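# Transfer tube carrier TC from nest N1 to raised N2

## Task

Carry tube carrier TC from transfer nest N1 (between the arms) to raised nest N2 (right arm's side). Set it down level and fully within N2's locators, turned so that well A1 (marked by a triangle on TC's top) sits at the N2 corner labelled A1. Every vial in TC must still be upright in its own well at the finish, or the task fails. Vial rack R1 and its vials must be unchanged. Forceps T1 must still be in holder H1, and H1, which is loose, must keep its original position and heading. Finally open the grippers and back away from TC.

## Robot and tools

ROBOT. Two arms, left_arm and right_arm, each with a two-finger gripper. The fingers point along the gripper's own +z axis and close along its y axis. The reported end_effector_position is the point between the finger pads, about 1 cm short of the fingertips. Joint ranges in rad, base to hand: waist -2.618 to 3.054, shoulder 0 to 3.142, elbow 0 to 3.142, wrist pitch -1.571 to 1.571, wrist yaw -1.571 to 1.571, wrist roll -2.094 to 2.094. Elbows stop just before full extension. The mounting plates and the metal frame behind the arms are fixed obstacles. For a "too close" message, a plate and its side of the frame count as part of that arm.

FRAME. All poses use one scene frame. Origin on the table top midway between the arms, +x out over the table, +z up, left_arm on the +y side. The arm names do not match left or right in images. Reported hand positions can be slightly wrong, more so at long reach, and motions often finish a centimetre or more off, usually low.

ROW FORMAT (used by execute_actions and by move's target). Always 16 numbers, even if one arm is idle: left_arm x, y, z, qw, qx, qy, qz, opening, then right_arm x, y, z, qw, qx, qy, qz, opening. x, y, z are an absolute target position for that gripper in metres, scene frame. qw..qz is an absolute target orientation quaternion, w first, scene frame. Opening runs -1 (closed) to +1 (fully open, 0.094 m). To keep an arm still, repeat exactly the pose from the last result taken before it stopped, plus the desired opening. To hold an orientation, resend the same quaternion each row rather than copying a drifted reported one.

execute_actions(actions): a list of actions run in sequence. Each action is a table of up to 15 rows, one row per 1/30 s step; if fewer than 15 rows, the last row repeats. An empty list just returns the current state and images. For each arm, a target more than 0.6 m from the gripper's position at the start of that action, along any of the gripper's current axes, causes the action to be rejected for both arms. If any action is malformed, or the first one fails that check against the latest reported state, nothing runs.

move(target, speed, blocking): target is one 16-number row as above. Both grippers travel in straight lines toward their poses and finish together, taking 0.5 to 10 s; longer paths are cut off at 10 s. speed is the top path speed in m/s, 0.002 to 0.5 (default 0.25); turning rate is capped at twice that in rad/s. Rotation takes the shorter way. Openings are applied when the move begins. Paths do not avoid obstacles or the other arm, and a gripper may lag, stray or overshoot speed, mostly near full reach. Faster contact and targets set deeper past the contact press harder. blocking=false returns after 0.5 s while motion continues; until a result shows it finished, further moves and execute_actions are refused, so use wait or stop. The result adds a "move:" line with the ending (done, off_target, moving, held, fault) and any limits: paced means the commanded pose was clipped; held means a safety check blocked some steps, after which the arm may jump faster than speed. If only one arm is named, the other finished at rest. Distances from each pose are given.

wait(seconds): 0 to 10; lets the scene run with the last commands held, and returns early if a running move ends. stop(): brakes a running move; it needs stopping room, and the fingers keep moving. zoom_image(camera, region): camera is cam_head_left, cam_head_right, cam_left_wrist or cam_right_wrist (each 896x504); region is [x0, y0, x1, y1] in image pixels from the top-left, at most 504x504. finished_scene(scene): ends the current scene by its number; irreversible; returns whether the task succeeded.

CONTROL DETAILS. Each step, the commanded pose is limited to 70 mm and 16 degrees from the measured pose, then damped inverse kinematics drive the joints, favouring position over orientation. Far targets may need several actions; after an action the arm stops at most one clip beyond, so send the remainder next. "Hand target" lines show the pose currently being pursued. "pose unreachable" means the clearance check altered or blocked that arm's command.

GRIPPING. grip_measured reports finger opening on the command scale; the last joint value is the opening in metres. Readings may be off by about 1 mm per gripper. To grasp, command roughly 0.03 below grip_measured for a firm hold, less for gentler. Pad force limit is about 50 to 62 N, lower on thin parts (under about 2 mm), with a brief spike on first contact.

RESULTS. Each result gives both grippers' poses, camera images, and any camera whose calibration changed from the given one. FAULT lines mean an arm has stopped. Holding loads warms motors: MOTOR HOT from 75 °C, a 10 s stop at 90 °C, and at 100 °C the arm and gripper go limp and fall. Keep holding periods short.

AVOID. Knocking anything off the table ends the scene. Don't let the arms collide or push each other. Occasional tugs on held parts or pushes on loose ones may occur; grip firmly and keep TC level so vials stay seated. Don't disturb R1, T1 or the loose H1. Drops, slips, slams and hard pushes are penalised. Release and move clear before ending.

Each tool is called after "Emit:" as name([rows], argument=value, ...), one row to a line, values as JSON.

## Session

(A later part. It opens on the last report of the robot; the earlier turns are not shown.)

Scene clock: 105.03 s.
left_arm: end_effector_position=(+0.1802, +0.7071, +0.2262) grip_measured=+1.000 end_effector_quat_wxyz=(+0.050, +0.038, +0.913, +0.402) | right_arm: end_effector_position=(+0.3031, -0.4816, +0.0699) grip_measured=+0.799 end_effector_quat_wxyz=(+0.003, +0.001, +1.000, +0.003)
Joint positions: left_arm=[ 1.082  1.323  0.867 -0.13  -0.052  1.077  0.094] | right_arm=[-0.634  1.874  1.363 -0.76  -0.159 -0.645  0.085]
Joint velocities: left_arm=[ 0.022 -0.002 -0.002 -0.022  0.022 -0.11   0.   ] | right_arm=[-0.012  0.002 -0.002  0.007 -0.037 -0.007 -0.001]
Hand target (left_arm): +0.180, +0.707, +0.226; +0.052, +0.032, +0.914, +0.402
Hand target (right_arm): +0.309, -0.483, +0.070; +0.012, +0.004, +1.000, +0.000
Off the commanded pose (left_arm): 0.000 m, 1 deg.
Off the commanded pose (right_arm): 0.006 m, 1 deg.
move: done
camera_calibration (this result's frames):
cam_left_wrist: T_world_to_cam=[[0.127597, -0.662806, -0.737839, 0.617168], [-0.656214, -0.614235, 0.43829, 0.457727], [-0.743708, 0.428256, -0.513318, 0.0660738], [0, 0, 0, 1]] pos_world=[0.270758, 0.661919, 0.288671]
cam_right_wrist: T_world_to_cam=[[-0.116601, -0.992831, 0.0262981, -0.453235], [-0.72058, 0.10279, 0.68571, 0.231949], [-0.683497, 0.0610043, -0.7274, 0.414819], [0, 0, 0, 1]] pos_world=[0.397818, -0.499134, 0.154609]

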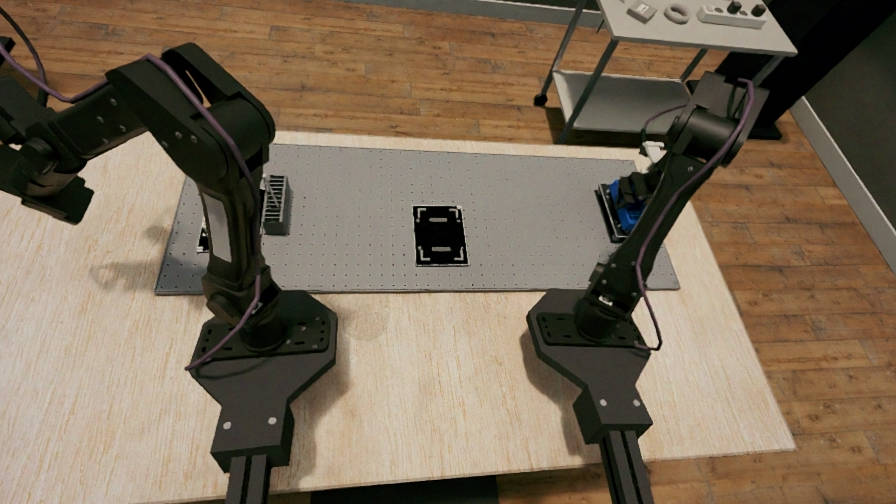

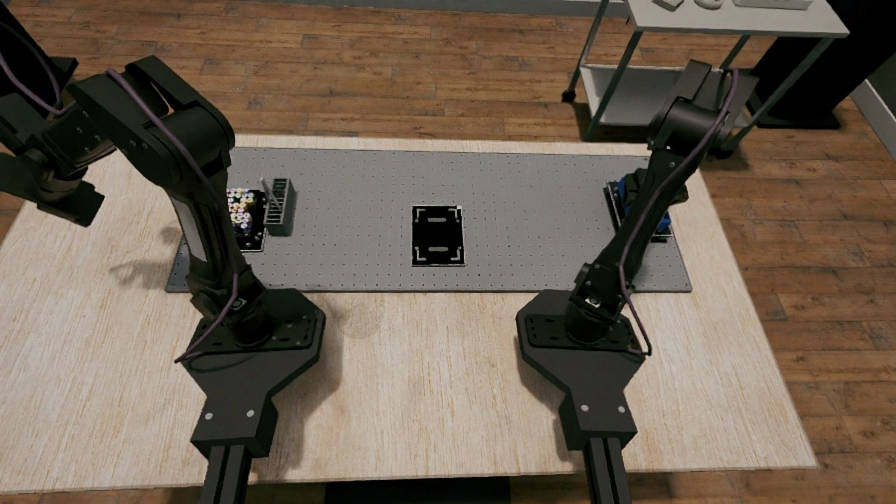

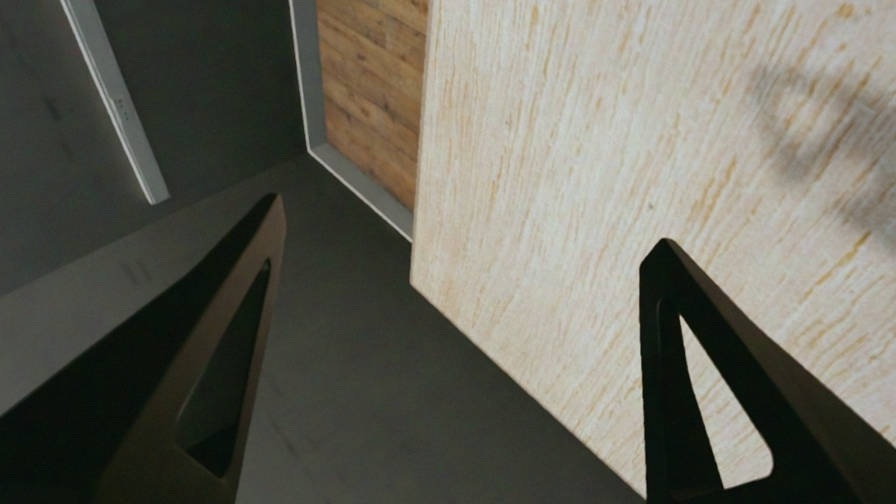

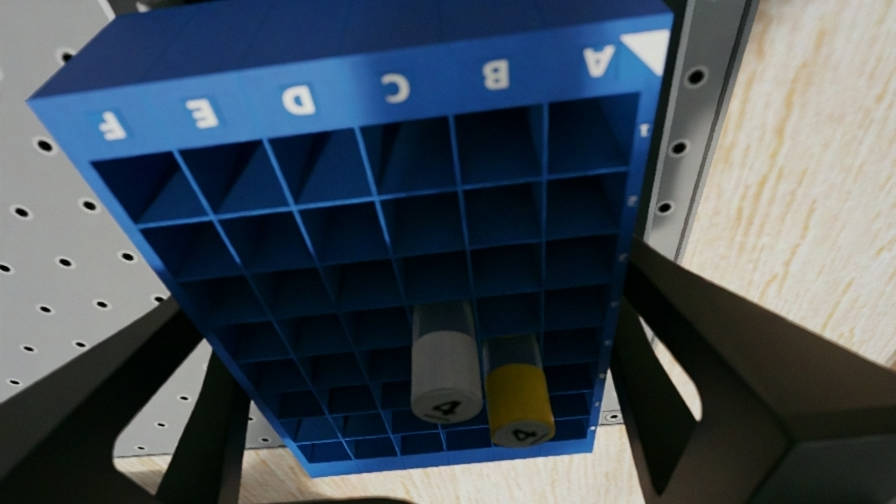

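Emit:
move(target=[0.1802,0.7071,0.2262,0.052,0.032,0.914,0.402,1,0.315,-0.487,0.066,0.012,0.004,1,0,0.76], speed=0.01)

Emit:
zoom_image(camera="cam_head_left", region=[585, 160, 685, 255])

Emit:
zoom_image(camera="cam_head_right", region=[595, 160, 695, 255])

Scene clock: 115.20 s.
left_arm: end_effector_position=(+0.1802, +0.7071, +0.2262) grip_measured=+1.000 end_effector_quat_wxyz=(+0.049, +0.039, +0.913, +0.402) | right_arm: end_effector_position=(+0.3025, -0.4827, +0.0652) grip_measured=+0.799 end_effector_quat_wxyz=(-0.003, +0.007, +1.000, +0.005)
Joint positions: left_arm=[ 1.082  1.323  0.867 -0.13  -0.052  1.078  0.094] | right_arm=[-0.634  1.894  1.375 -0.764 -0.156 -0.635  0.085]
Joint velocities: left_arm=[ 0.012 -0.012 -0.017  0.081 -0.037  0.051  0.   ] | right_arm=[-0.002 -0.017 -0.002 -0.037 -0.022 -0.037 -0.   ]
Hand target (left_arm): +0.180, +0.707, +0.226; +0.052, +0.032, +0.914, +0.402
Hand target (right_arm): +0.315, -0.487, +0.066; +0.012, +0.004, +1.000, -0.000
Off the commanded pose (left_arm): 0.000 m, 1 deg.
Off the commanded pose (right_arm): 0.013 m, 2 deg.
move: off_target (right_arm)
camera_calibration (this result's frames):
cam_left_wrist: T_world_to_cam=[[0.127222, -0.662805, -0.737905, 0.61725], [-0.656249, -0.614087, 0.438445, 0.457594], [-0.743742, 0.42847, -0.51309, 0.0658769], [0, 0, 0, 1]] pos_world=[0.270764, 0.661892, 0.288643]
cam_right_wrist: T_world_to_cam=[[-0.127275, -0.991615, 0.0223786, -0.450155], [-0.711409, 0.106985, 0.694587, 0.233527], [-0.691157, 0.072483, -0.71906, 0.418385], [0, 0, 0, 1]] pos_world=[0.39801, -0.501691, 0.148713]

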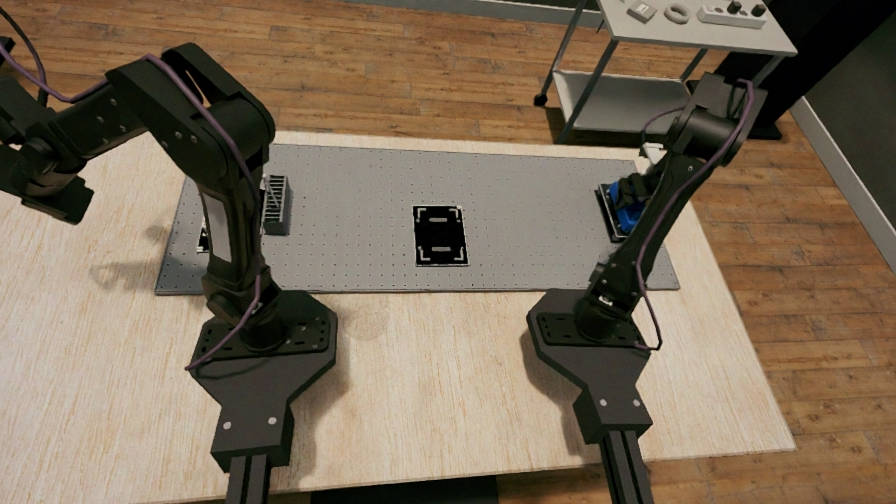

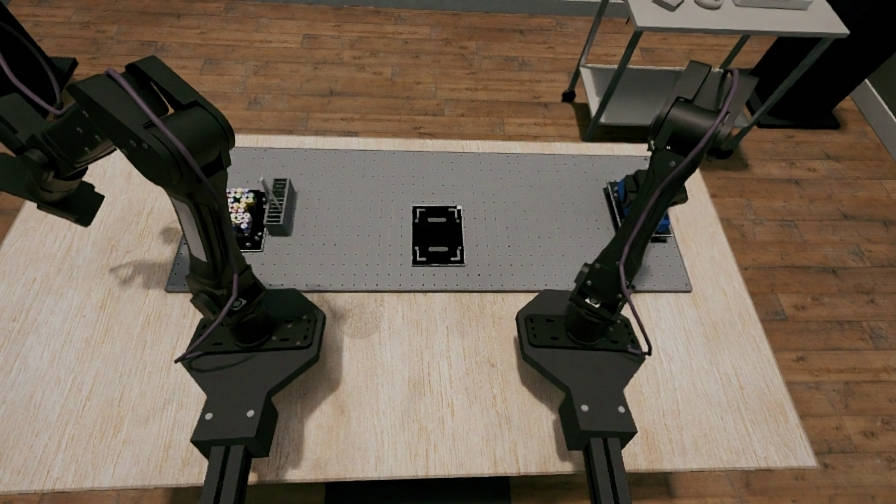

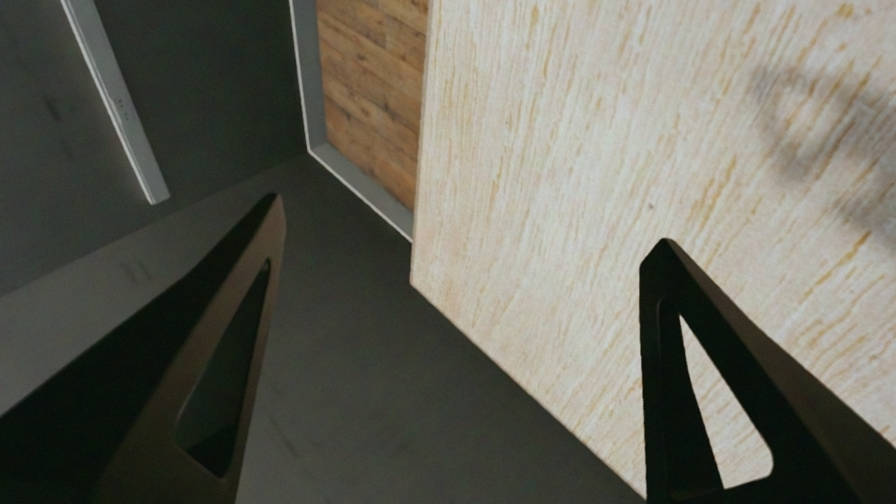

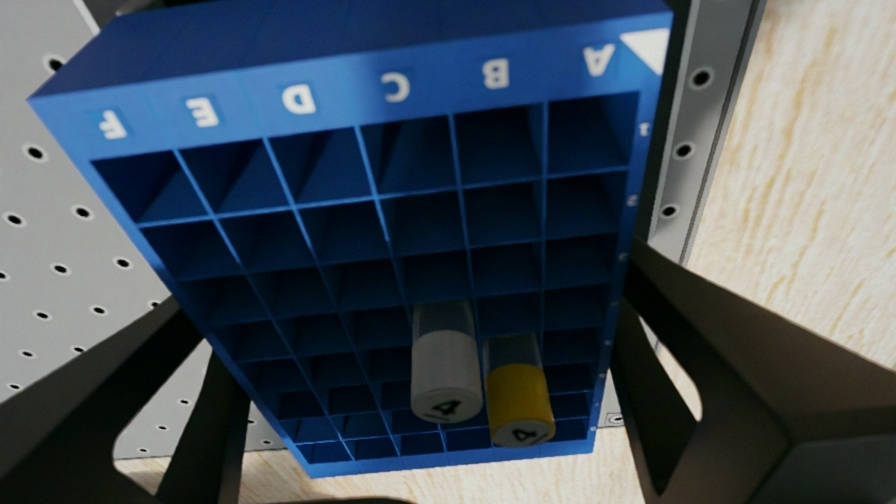

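Region (585, 160, 685, 255) of cam_head_left's 896x504 image, scaled by 5.040, with more detail than that image has; it fills the top 479 rows of this view, and the rest is white.

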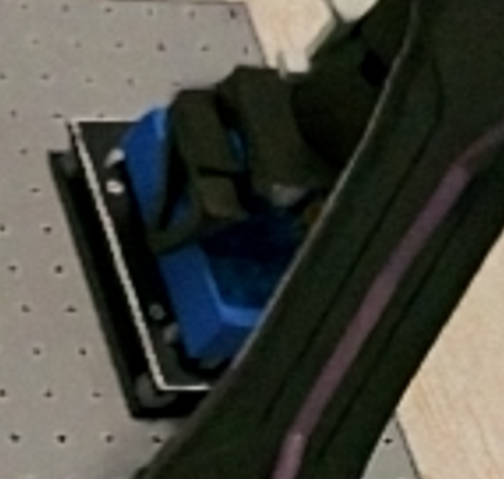

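Region (595, 160, 695, 255) of cam_head_right's 896x504 image, scaled by 5.040, with more detail than that image has; it fills the top 479 rows of this view, and the rest is white.

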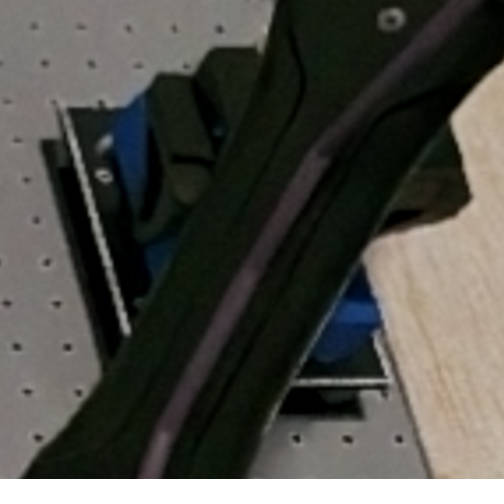

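Laterally blocked: it's inside the pins. Seat it.

Emit:
move(target=[0.1802,0.7071,0.2262,0.052,0.032,0.914,0.402,1,0.307,-0.483,0.059,0.008,0.004,1,0,0.76], speed=0.01)

Emit:
move(target=[0.1802,0.7071,0.2262,0.052,0.032,0.914,0.402,1,0.305,-0.483,0.062,0.008,0.004,1,0,1], speed=0.01)

Emit:
move(target=[0.1802,0.7071,0.2262,0.052,0.032,0.914,0.402,1,0.305,-0.483,0.17,0.008,0.004,1,0,1], speed=0.1)

Emit:
move(target=[0.1802,0.7071,0.2262,0.052,0.032,0.914,0.402,1,0.3,-0.25,0.2,0,0,1,0,1])

Emit:
zoom_image(camera="cam_head_left", region=[585, 160, 685, 255])

Emit:
zoom_image(camera="cam_head_right", region=[595, 160, 695, 255])

Scene clock: 126.17 s.
left_arm: end_effector_position=(+0.1802, +0.7071, +0.2262) grip_measured=+1.000 end_effector_quat_wxyz=(+0.049, +0.039, +0.913, +0.402) | right_arm: end_effector_position=(+0.3028, -0.4833, +0.0644) grip_measured=+0.799 end_effector_quat_wxyz=(-0.004, +0.005, +1.000, +0.001)
Joint positions: left_arm=[ 1.082  1.323  0.867 -0.13  -0.052  1.078  0.094] | right_arm=[-0.631  1.894  1.372 -0.757 -0.148 -0.635  0.085]
Joint velocities: left_arm=[-0.012 -0.007  0.007 -0.066  0.007 -0.051  0.   ] | right_arm=[ 0.007  0.012  0.007 -0.022 -0.022  0.007 -0.   ]
Hand target (left_arm): +0.180, +0.707, +0.226; +0.052, +0.032, +0.914, +0.402
Hand target (right_arm): +0.307, -0.483, +0.059; +0.008, +0.004, +1.000, +0.000
Off the commanded pose (left_arm): 0.000 m, 1 deg.
Off the commanded pose (right_arm): 0.007 m, 1 deg.
move: done
camera_calibration (this result's frames):
cam_left_wrist: T_world_to_cam=[[0.127222, -0.662805, -0.737905, 0.61725], [-0.656249, -0.614087, 0.438445, 0.457594], [-0.743742, 0.42847, -0.51309, 0.0658769], [0, 0, 0, 1]] pos_world=[0.270764, 0.661892, 0.288643]
cam_right_wrist: T_world_to_cam=[[-0.123623, -0.991848, 0.0309042, -0.452504], [-0.710931, 0.110251, 0.694566, 0.235809], [-0.692311, 0.0638933, -0.718765, 0.414228], [0, 0, 0, 1]] pos_world=[0.398479, -0.501279, 0.147932]

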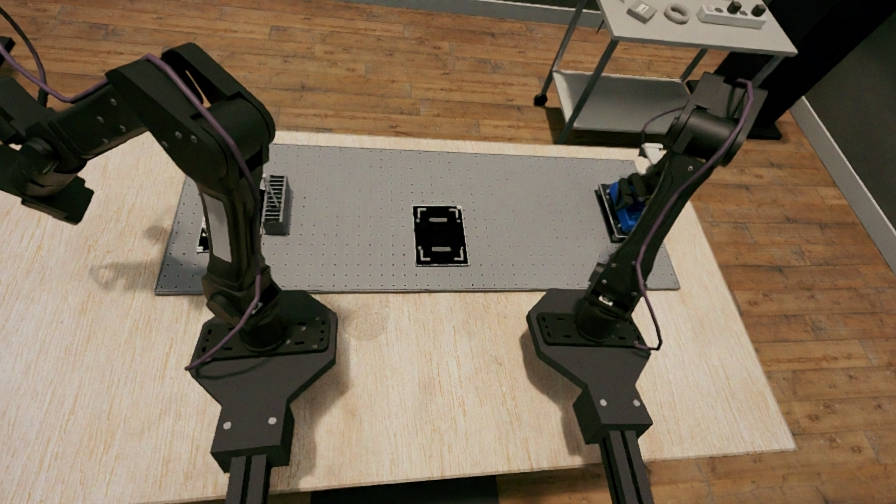

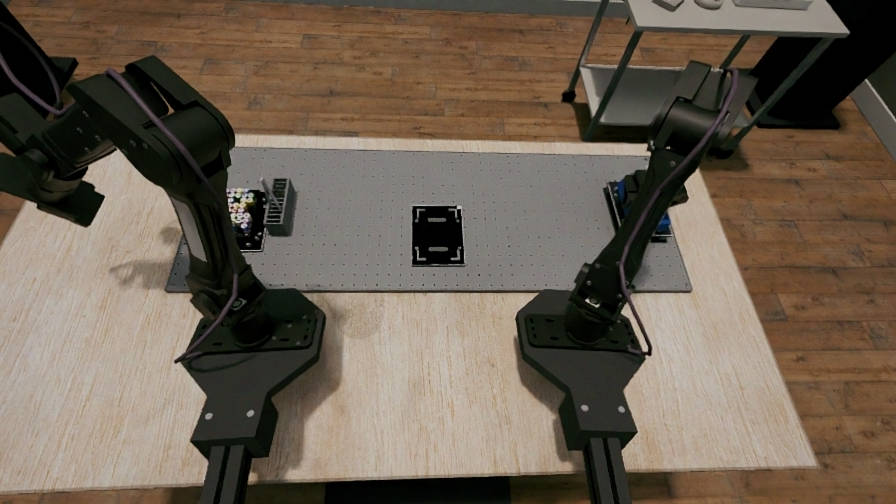

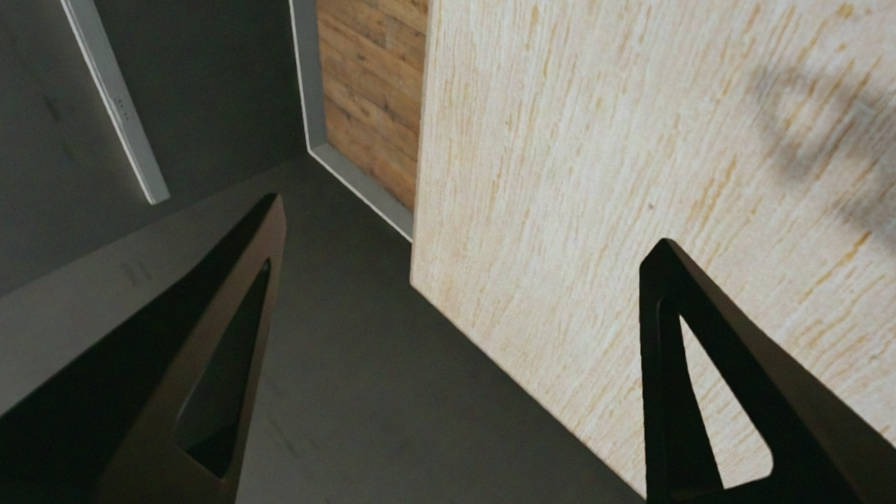

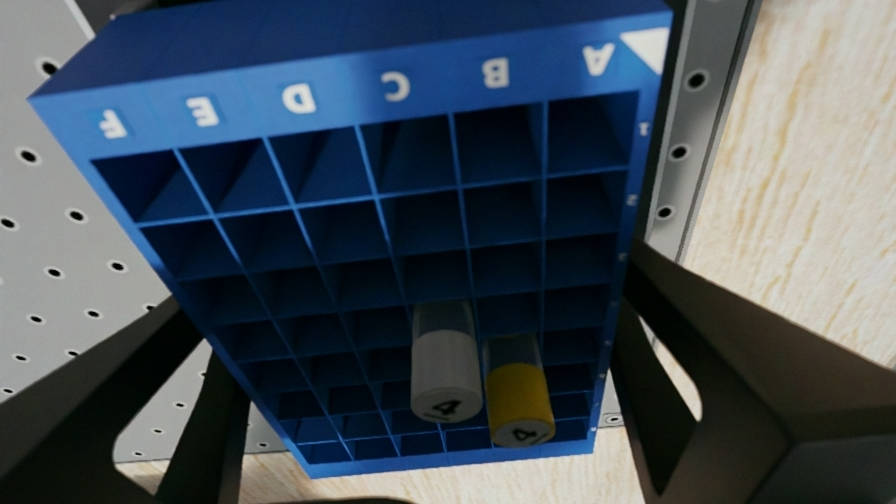

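Scene clock: 127.60 s.
left_arm: end_effector_position=(+0.1802, +0.7071, +0.2262) grip_measured=+1.000 end_effector_quat_wxyz=(+0.049, +0.039, +0.913, +0.402) | right_arm: end_effector_position=(+0.3027, -0.4838, +0.0619) grip_measured=+1.000 end_effector_quat_wxyz=(-0.001, +0.005, +1.000, -0.001)
Joint positions: left_arm=[ 1.082  1.323  0.867 -0.13  -0.052  1.078  0.094] | right_arm=[-0.631  1.894  1.36  -0.737 -0.147 -0.635  0.094]
Joint velocities: left_arm=[-0.017  0.002 -0.022 -0.037  0.051 -0.022  0.   ] | right_arm=[-0.002  0.002 -0.002 -0.037  0.037 -0.051  0.   ]
Hand target (left_arm): +0.180, +0.707, +0.226; +0.052, +0.032, +0.914, +0.402
Hand target (right_arm): +0.305, -0.483, +0.062; +0.008, +0.004, +1.000, +0.000
Off the commanded pose (left_arm): 0.000 m, 1 deg.
Off the commanded pose (right_arm): 0.002 m, 1 deg.
move: done
camera_calibration (this result's frames):
cam_left_wrist: T_world_to_cam=[[0.127222, -0.662805, -0.737905, 0.61725], [-0.656249, -0.614087, 0.438445, 0.457594], [-0.743742, 0.42847, -0.51309, 0.0658769], [0, 0, 0, 1]] pos_world=[0.270764, 0.661892, 0.288643]
cam_right_wrist: T_world_to_cam=[[-0.122669, -0.991819, 0.0353181, -0.453532], [-0.714916, 0.112993, 0.69002, 0.240307], [-0.688366, 0.0593948, -0.722928, 0.409295], [0, 0, 0, 1]] pos_world=[0.39791, -0.501285, 0.146092]

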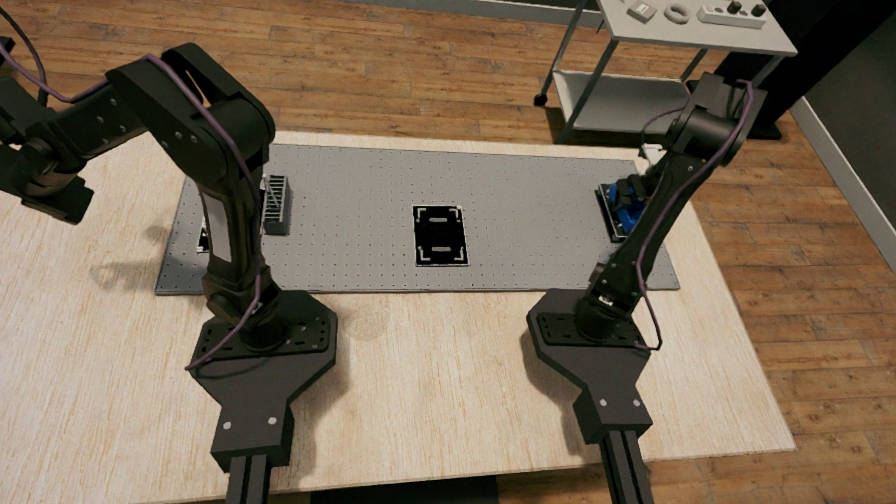

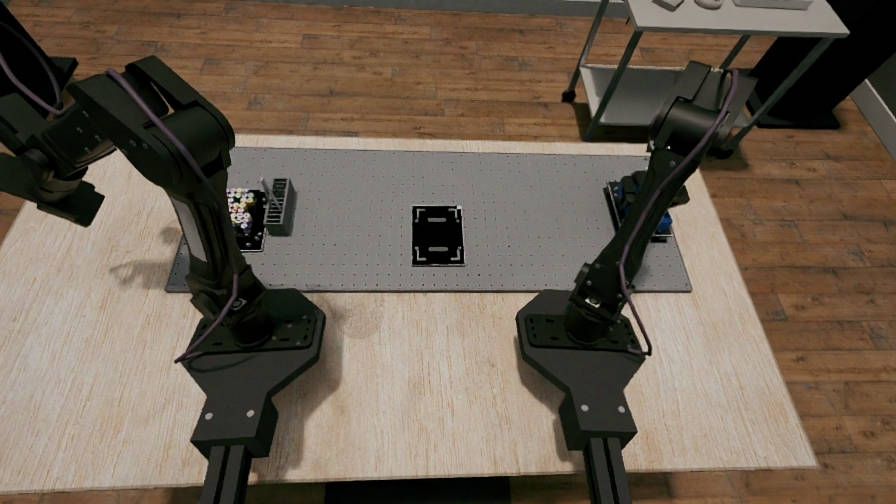

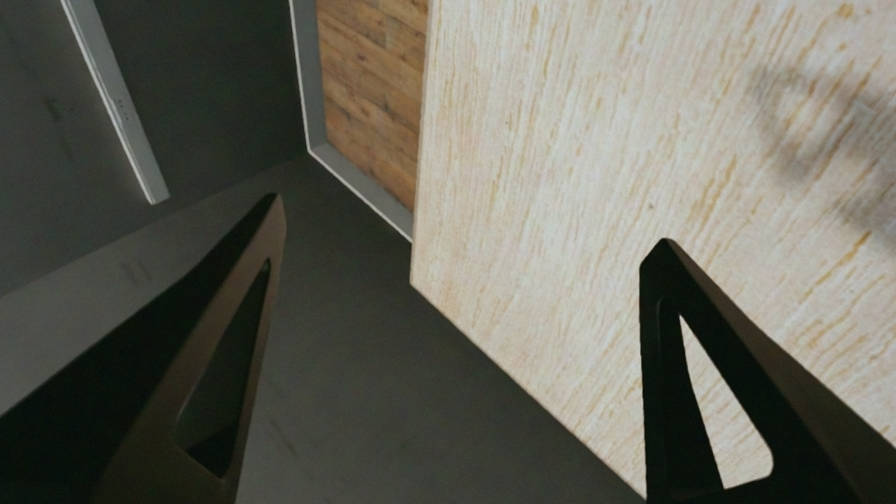

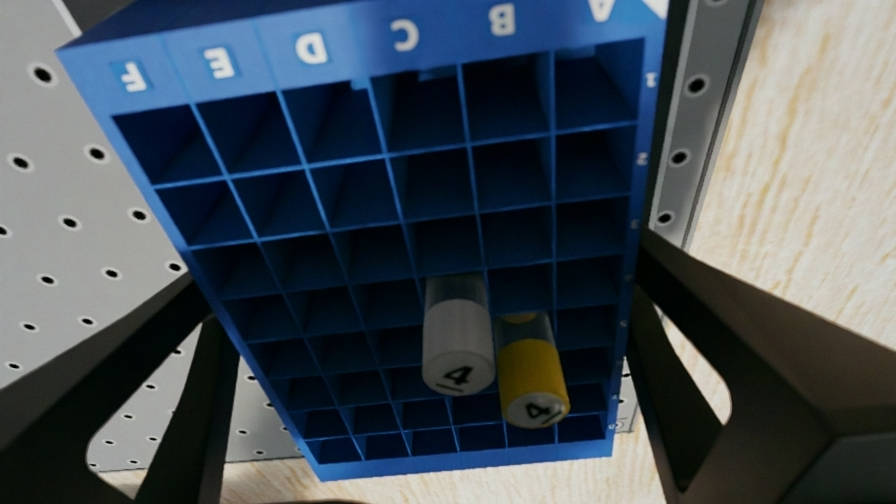

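Scene clock: 129.27 s.
left_arm: end_effector_position=(+0.1802, +0.7071, +0.2262) grip_measured=+1.000 end_effector_quat_wxyz=(+0.050, +0.038, +0.913, +0.402) | right_arm: end_effector_position=(+0.2979, -0.4785, +0.1534) grip_measured=+1.000 end_effector_quat_wxyz=(-0.014, +0.008, +1.000, +0.010)
Joint positions: left_arm=[ 1.082  1.323  0.867 -0.13  -0.052  1.077  0.094] | right_arm=[-0.669  1.756  1.535 -1.091 -0.161 -0.672  0.094]
Joint velocities: left_arm=[-0.012  0.007 -0.017 -0.037 -0.022 -0.125  0.   ] | right_arm=[-0.002  0.007  0.017 -0.037 -0.051 -0.022  0.   ]
Hand target (left_arm): +0.180, +0.707, +0.226; +0.052, +0.032, +0.914, +0.402
Hand target (right_arm): +0.304, -0.483, +0.170; +0.008, +0.004, +1.000, -0.000
Off the commanded pose (left_arm): 0.000 m, 1 deg.
Off the commanded pose (right_arm): 0.019 m, 3 deg.
move: off_target (right_arm)
camera_calibration (this result's frames):
cam_left_wrist: T_world_to_cam=[[0.127597, -0.662806, -0.737839, 0.617168], [-0.656214, -0.614235, 0.43829, 0.457727], [-0.743708, 0.428256, -0.513318, 0.0660738], [0, 0, 0, 1]] pos_world=[0.270758, 0.661919, 0.288671]
cam_right_wrist: T_world_to_cam=[[-0.128349, -0.991613, 0.0151418, -0.447129], [-0.696311, 0.100978, 0.710601, 0.158723], [-0.70617, 0.0806618, -0.703432, 0.484343], [0, 0, 0, 1]] pos_world=[0.395161, -0.498474, 0.234685]

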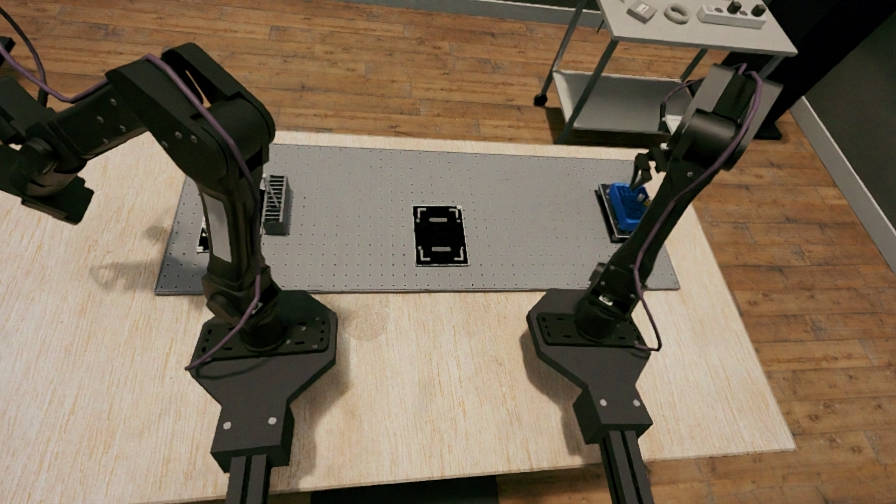

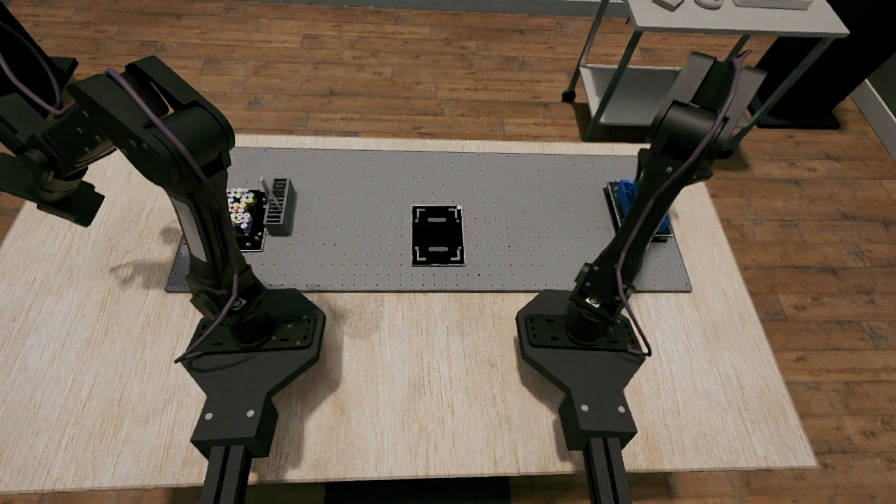

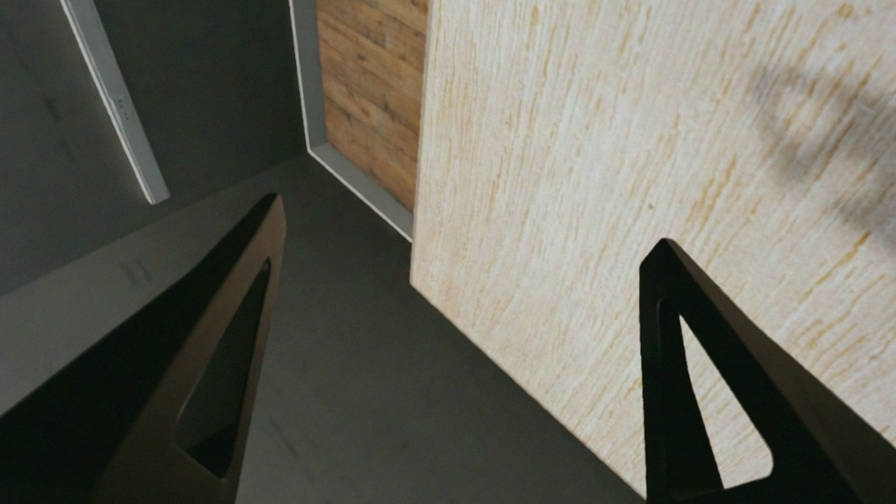

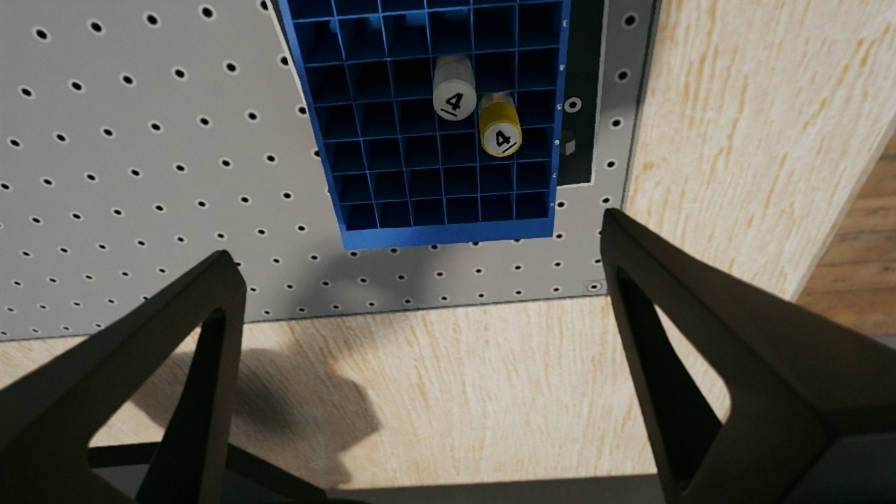

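Scene clock: 130.90 s.
left_arm: end_effector_position=(+0.1802, +0.7071, +0.2262) grip_measured=+1.000 end_effector_quat_wxyz=(+0.050, +0.038, +0.913, +0.402) | right_arm: end_effector_position=(+0.2985, -0.2477, +0.1923) grip_measured=+1.000 end_effector_quat_wxyz=(-0.009, -0.005, +1.000, +0.004)
Joint positions: left_arm=[ 1.082  1.323  0.867 -0.13  -0.052  1.077  0.094] | right_arm=[ 0.098  1.403  1.262 -1.123  0.074  0.041  0.094]
Joint velocities: left_arm=[-0.027 -0.017 -0.007  0.037 -0.081 -0.051  0.   ] | right_arm=[ 0.002 -0.007 -0.017 -0.037  0.037  0.081  0.   ]
Hand target (left_arm): +0.180, +0.707, +0.226; +0.052, +0.032, +0.914, +0.402
Hand target (right_arm): +0.300, -0.249, +0.201; +0.004, +0.000, +1.000, -0.001
Off the commanded pose (left_arm): 0.000 m, 1 deg.
Off the commanded pose (right_arm): 0.008 m, 1 deg.
move: done
camera_calibration (this result's frames):
cam_left_wrist: T_world_to_cam=[[0.127597, -0.662806, -0.737839, 0.617168], [-0.656214, -0.614235, 0.43829, 0.457727], [-0.743708, 0.428256, -0.513318, 0.0660738], [0, 0, 0, 1]] pos_world=[0.270758, 0.661919, 0.288671]
cam_right_wrist: T_world_to_cam=[[-0.103756, -0.994233, 0.0271368, -0.229084], [-0.705536, 0.0928044, 0.702571, 0.110522], [-0.701037, 0.05375, -0.711096, 0.486737], [0, 0, 0, 1]] pos_world=[0.395429, -0.264182, 0.274684]

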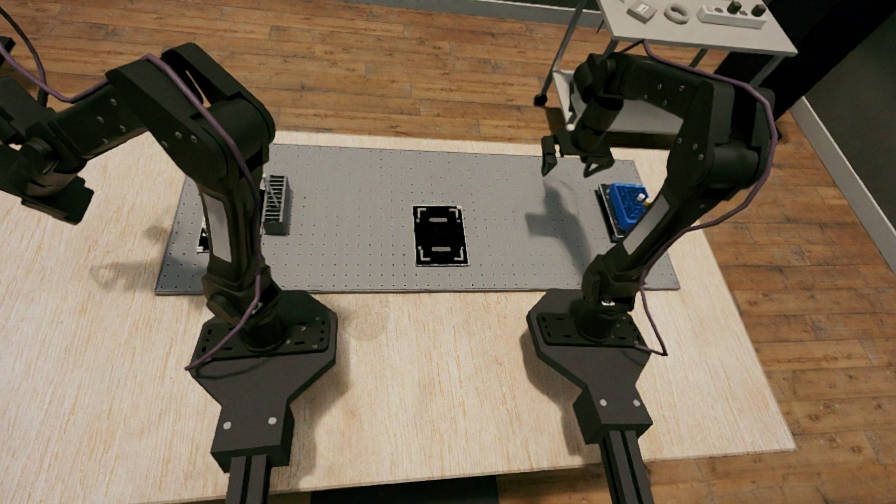

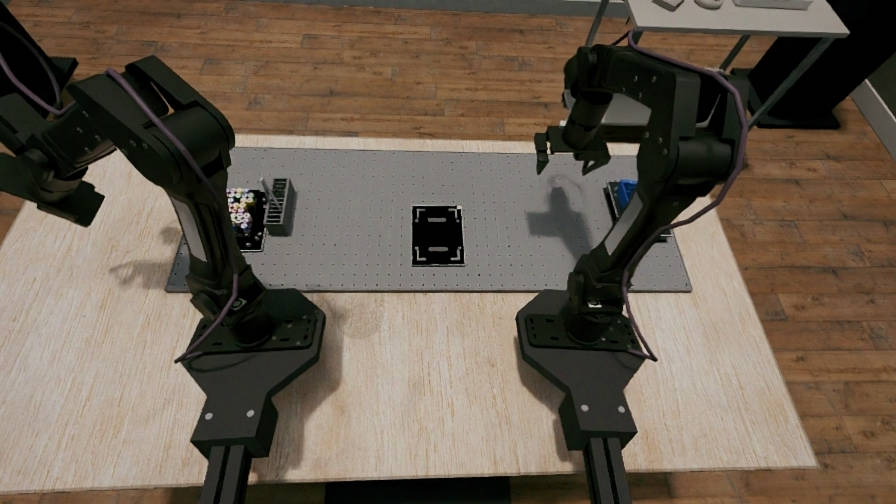

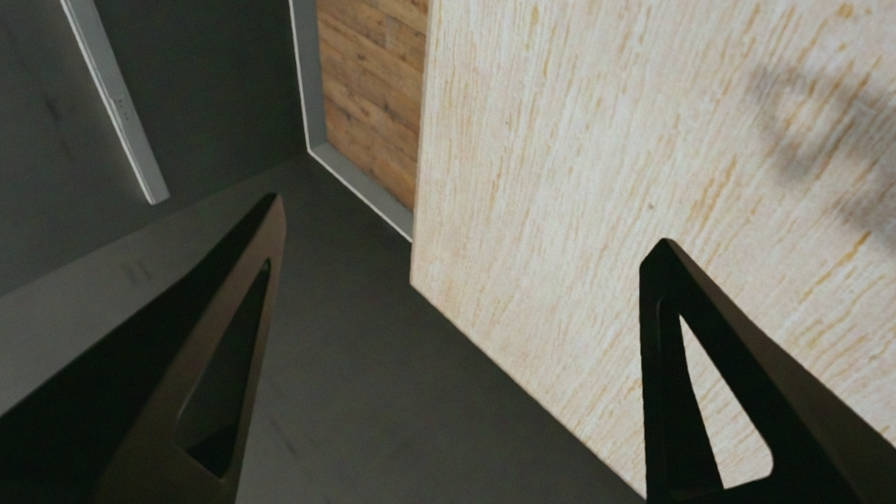

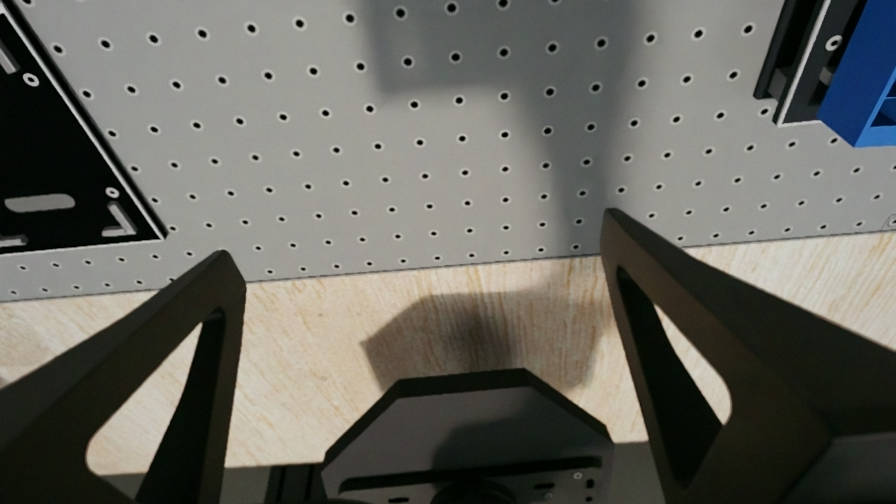

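Region (585, 160, 685, 255) of cam_head_left's 896x504 image, scaled by 5.040, with more detail than that image has; it fills the top 479 rows of this view, and the rest is white.

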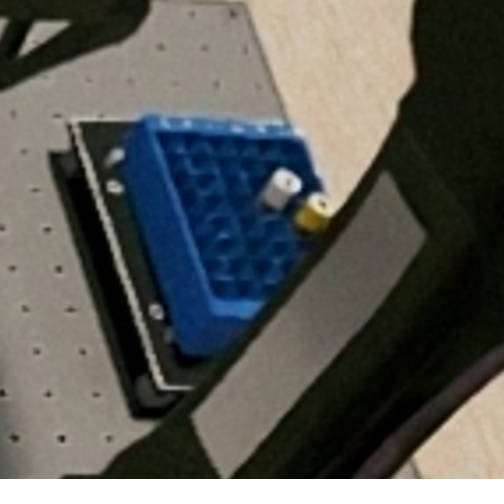

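Region (595, 160, 695, 255) of cam_head_right's 896x504 image, scaled by 5.040, with more detail than that image has; it fills the top 479 rows of this view, and the rest is white.

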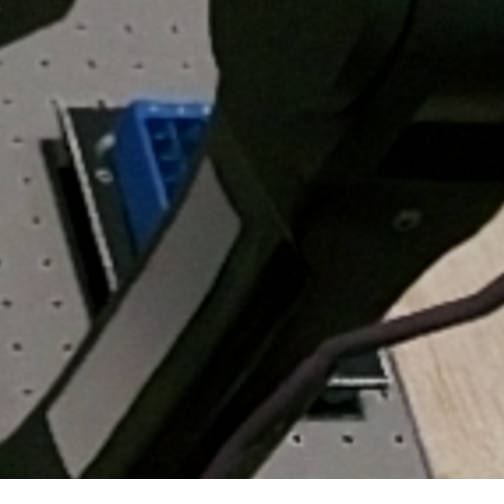

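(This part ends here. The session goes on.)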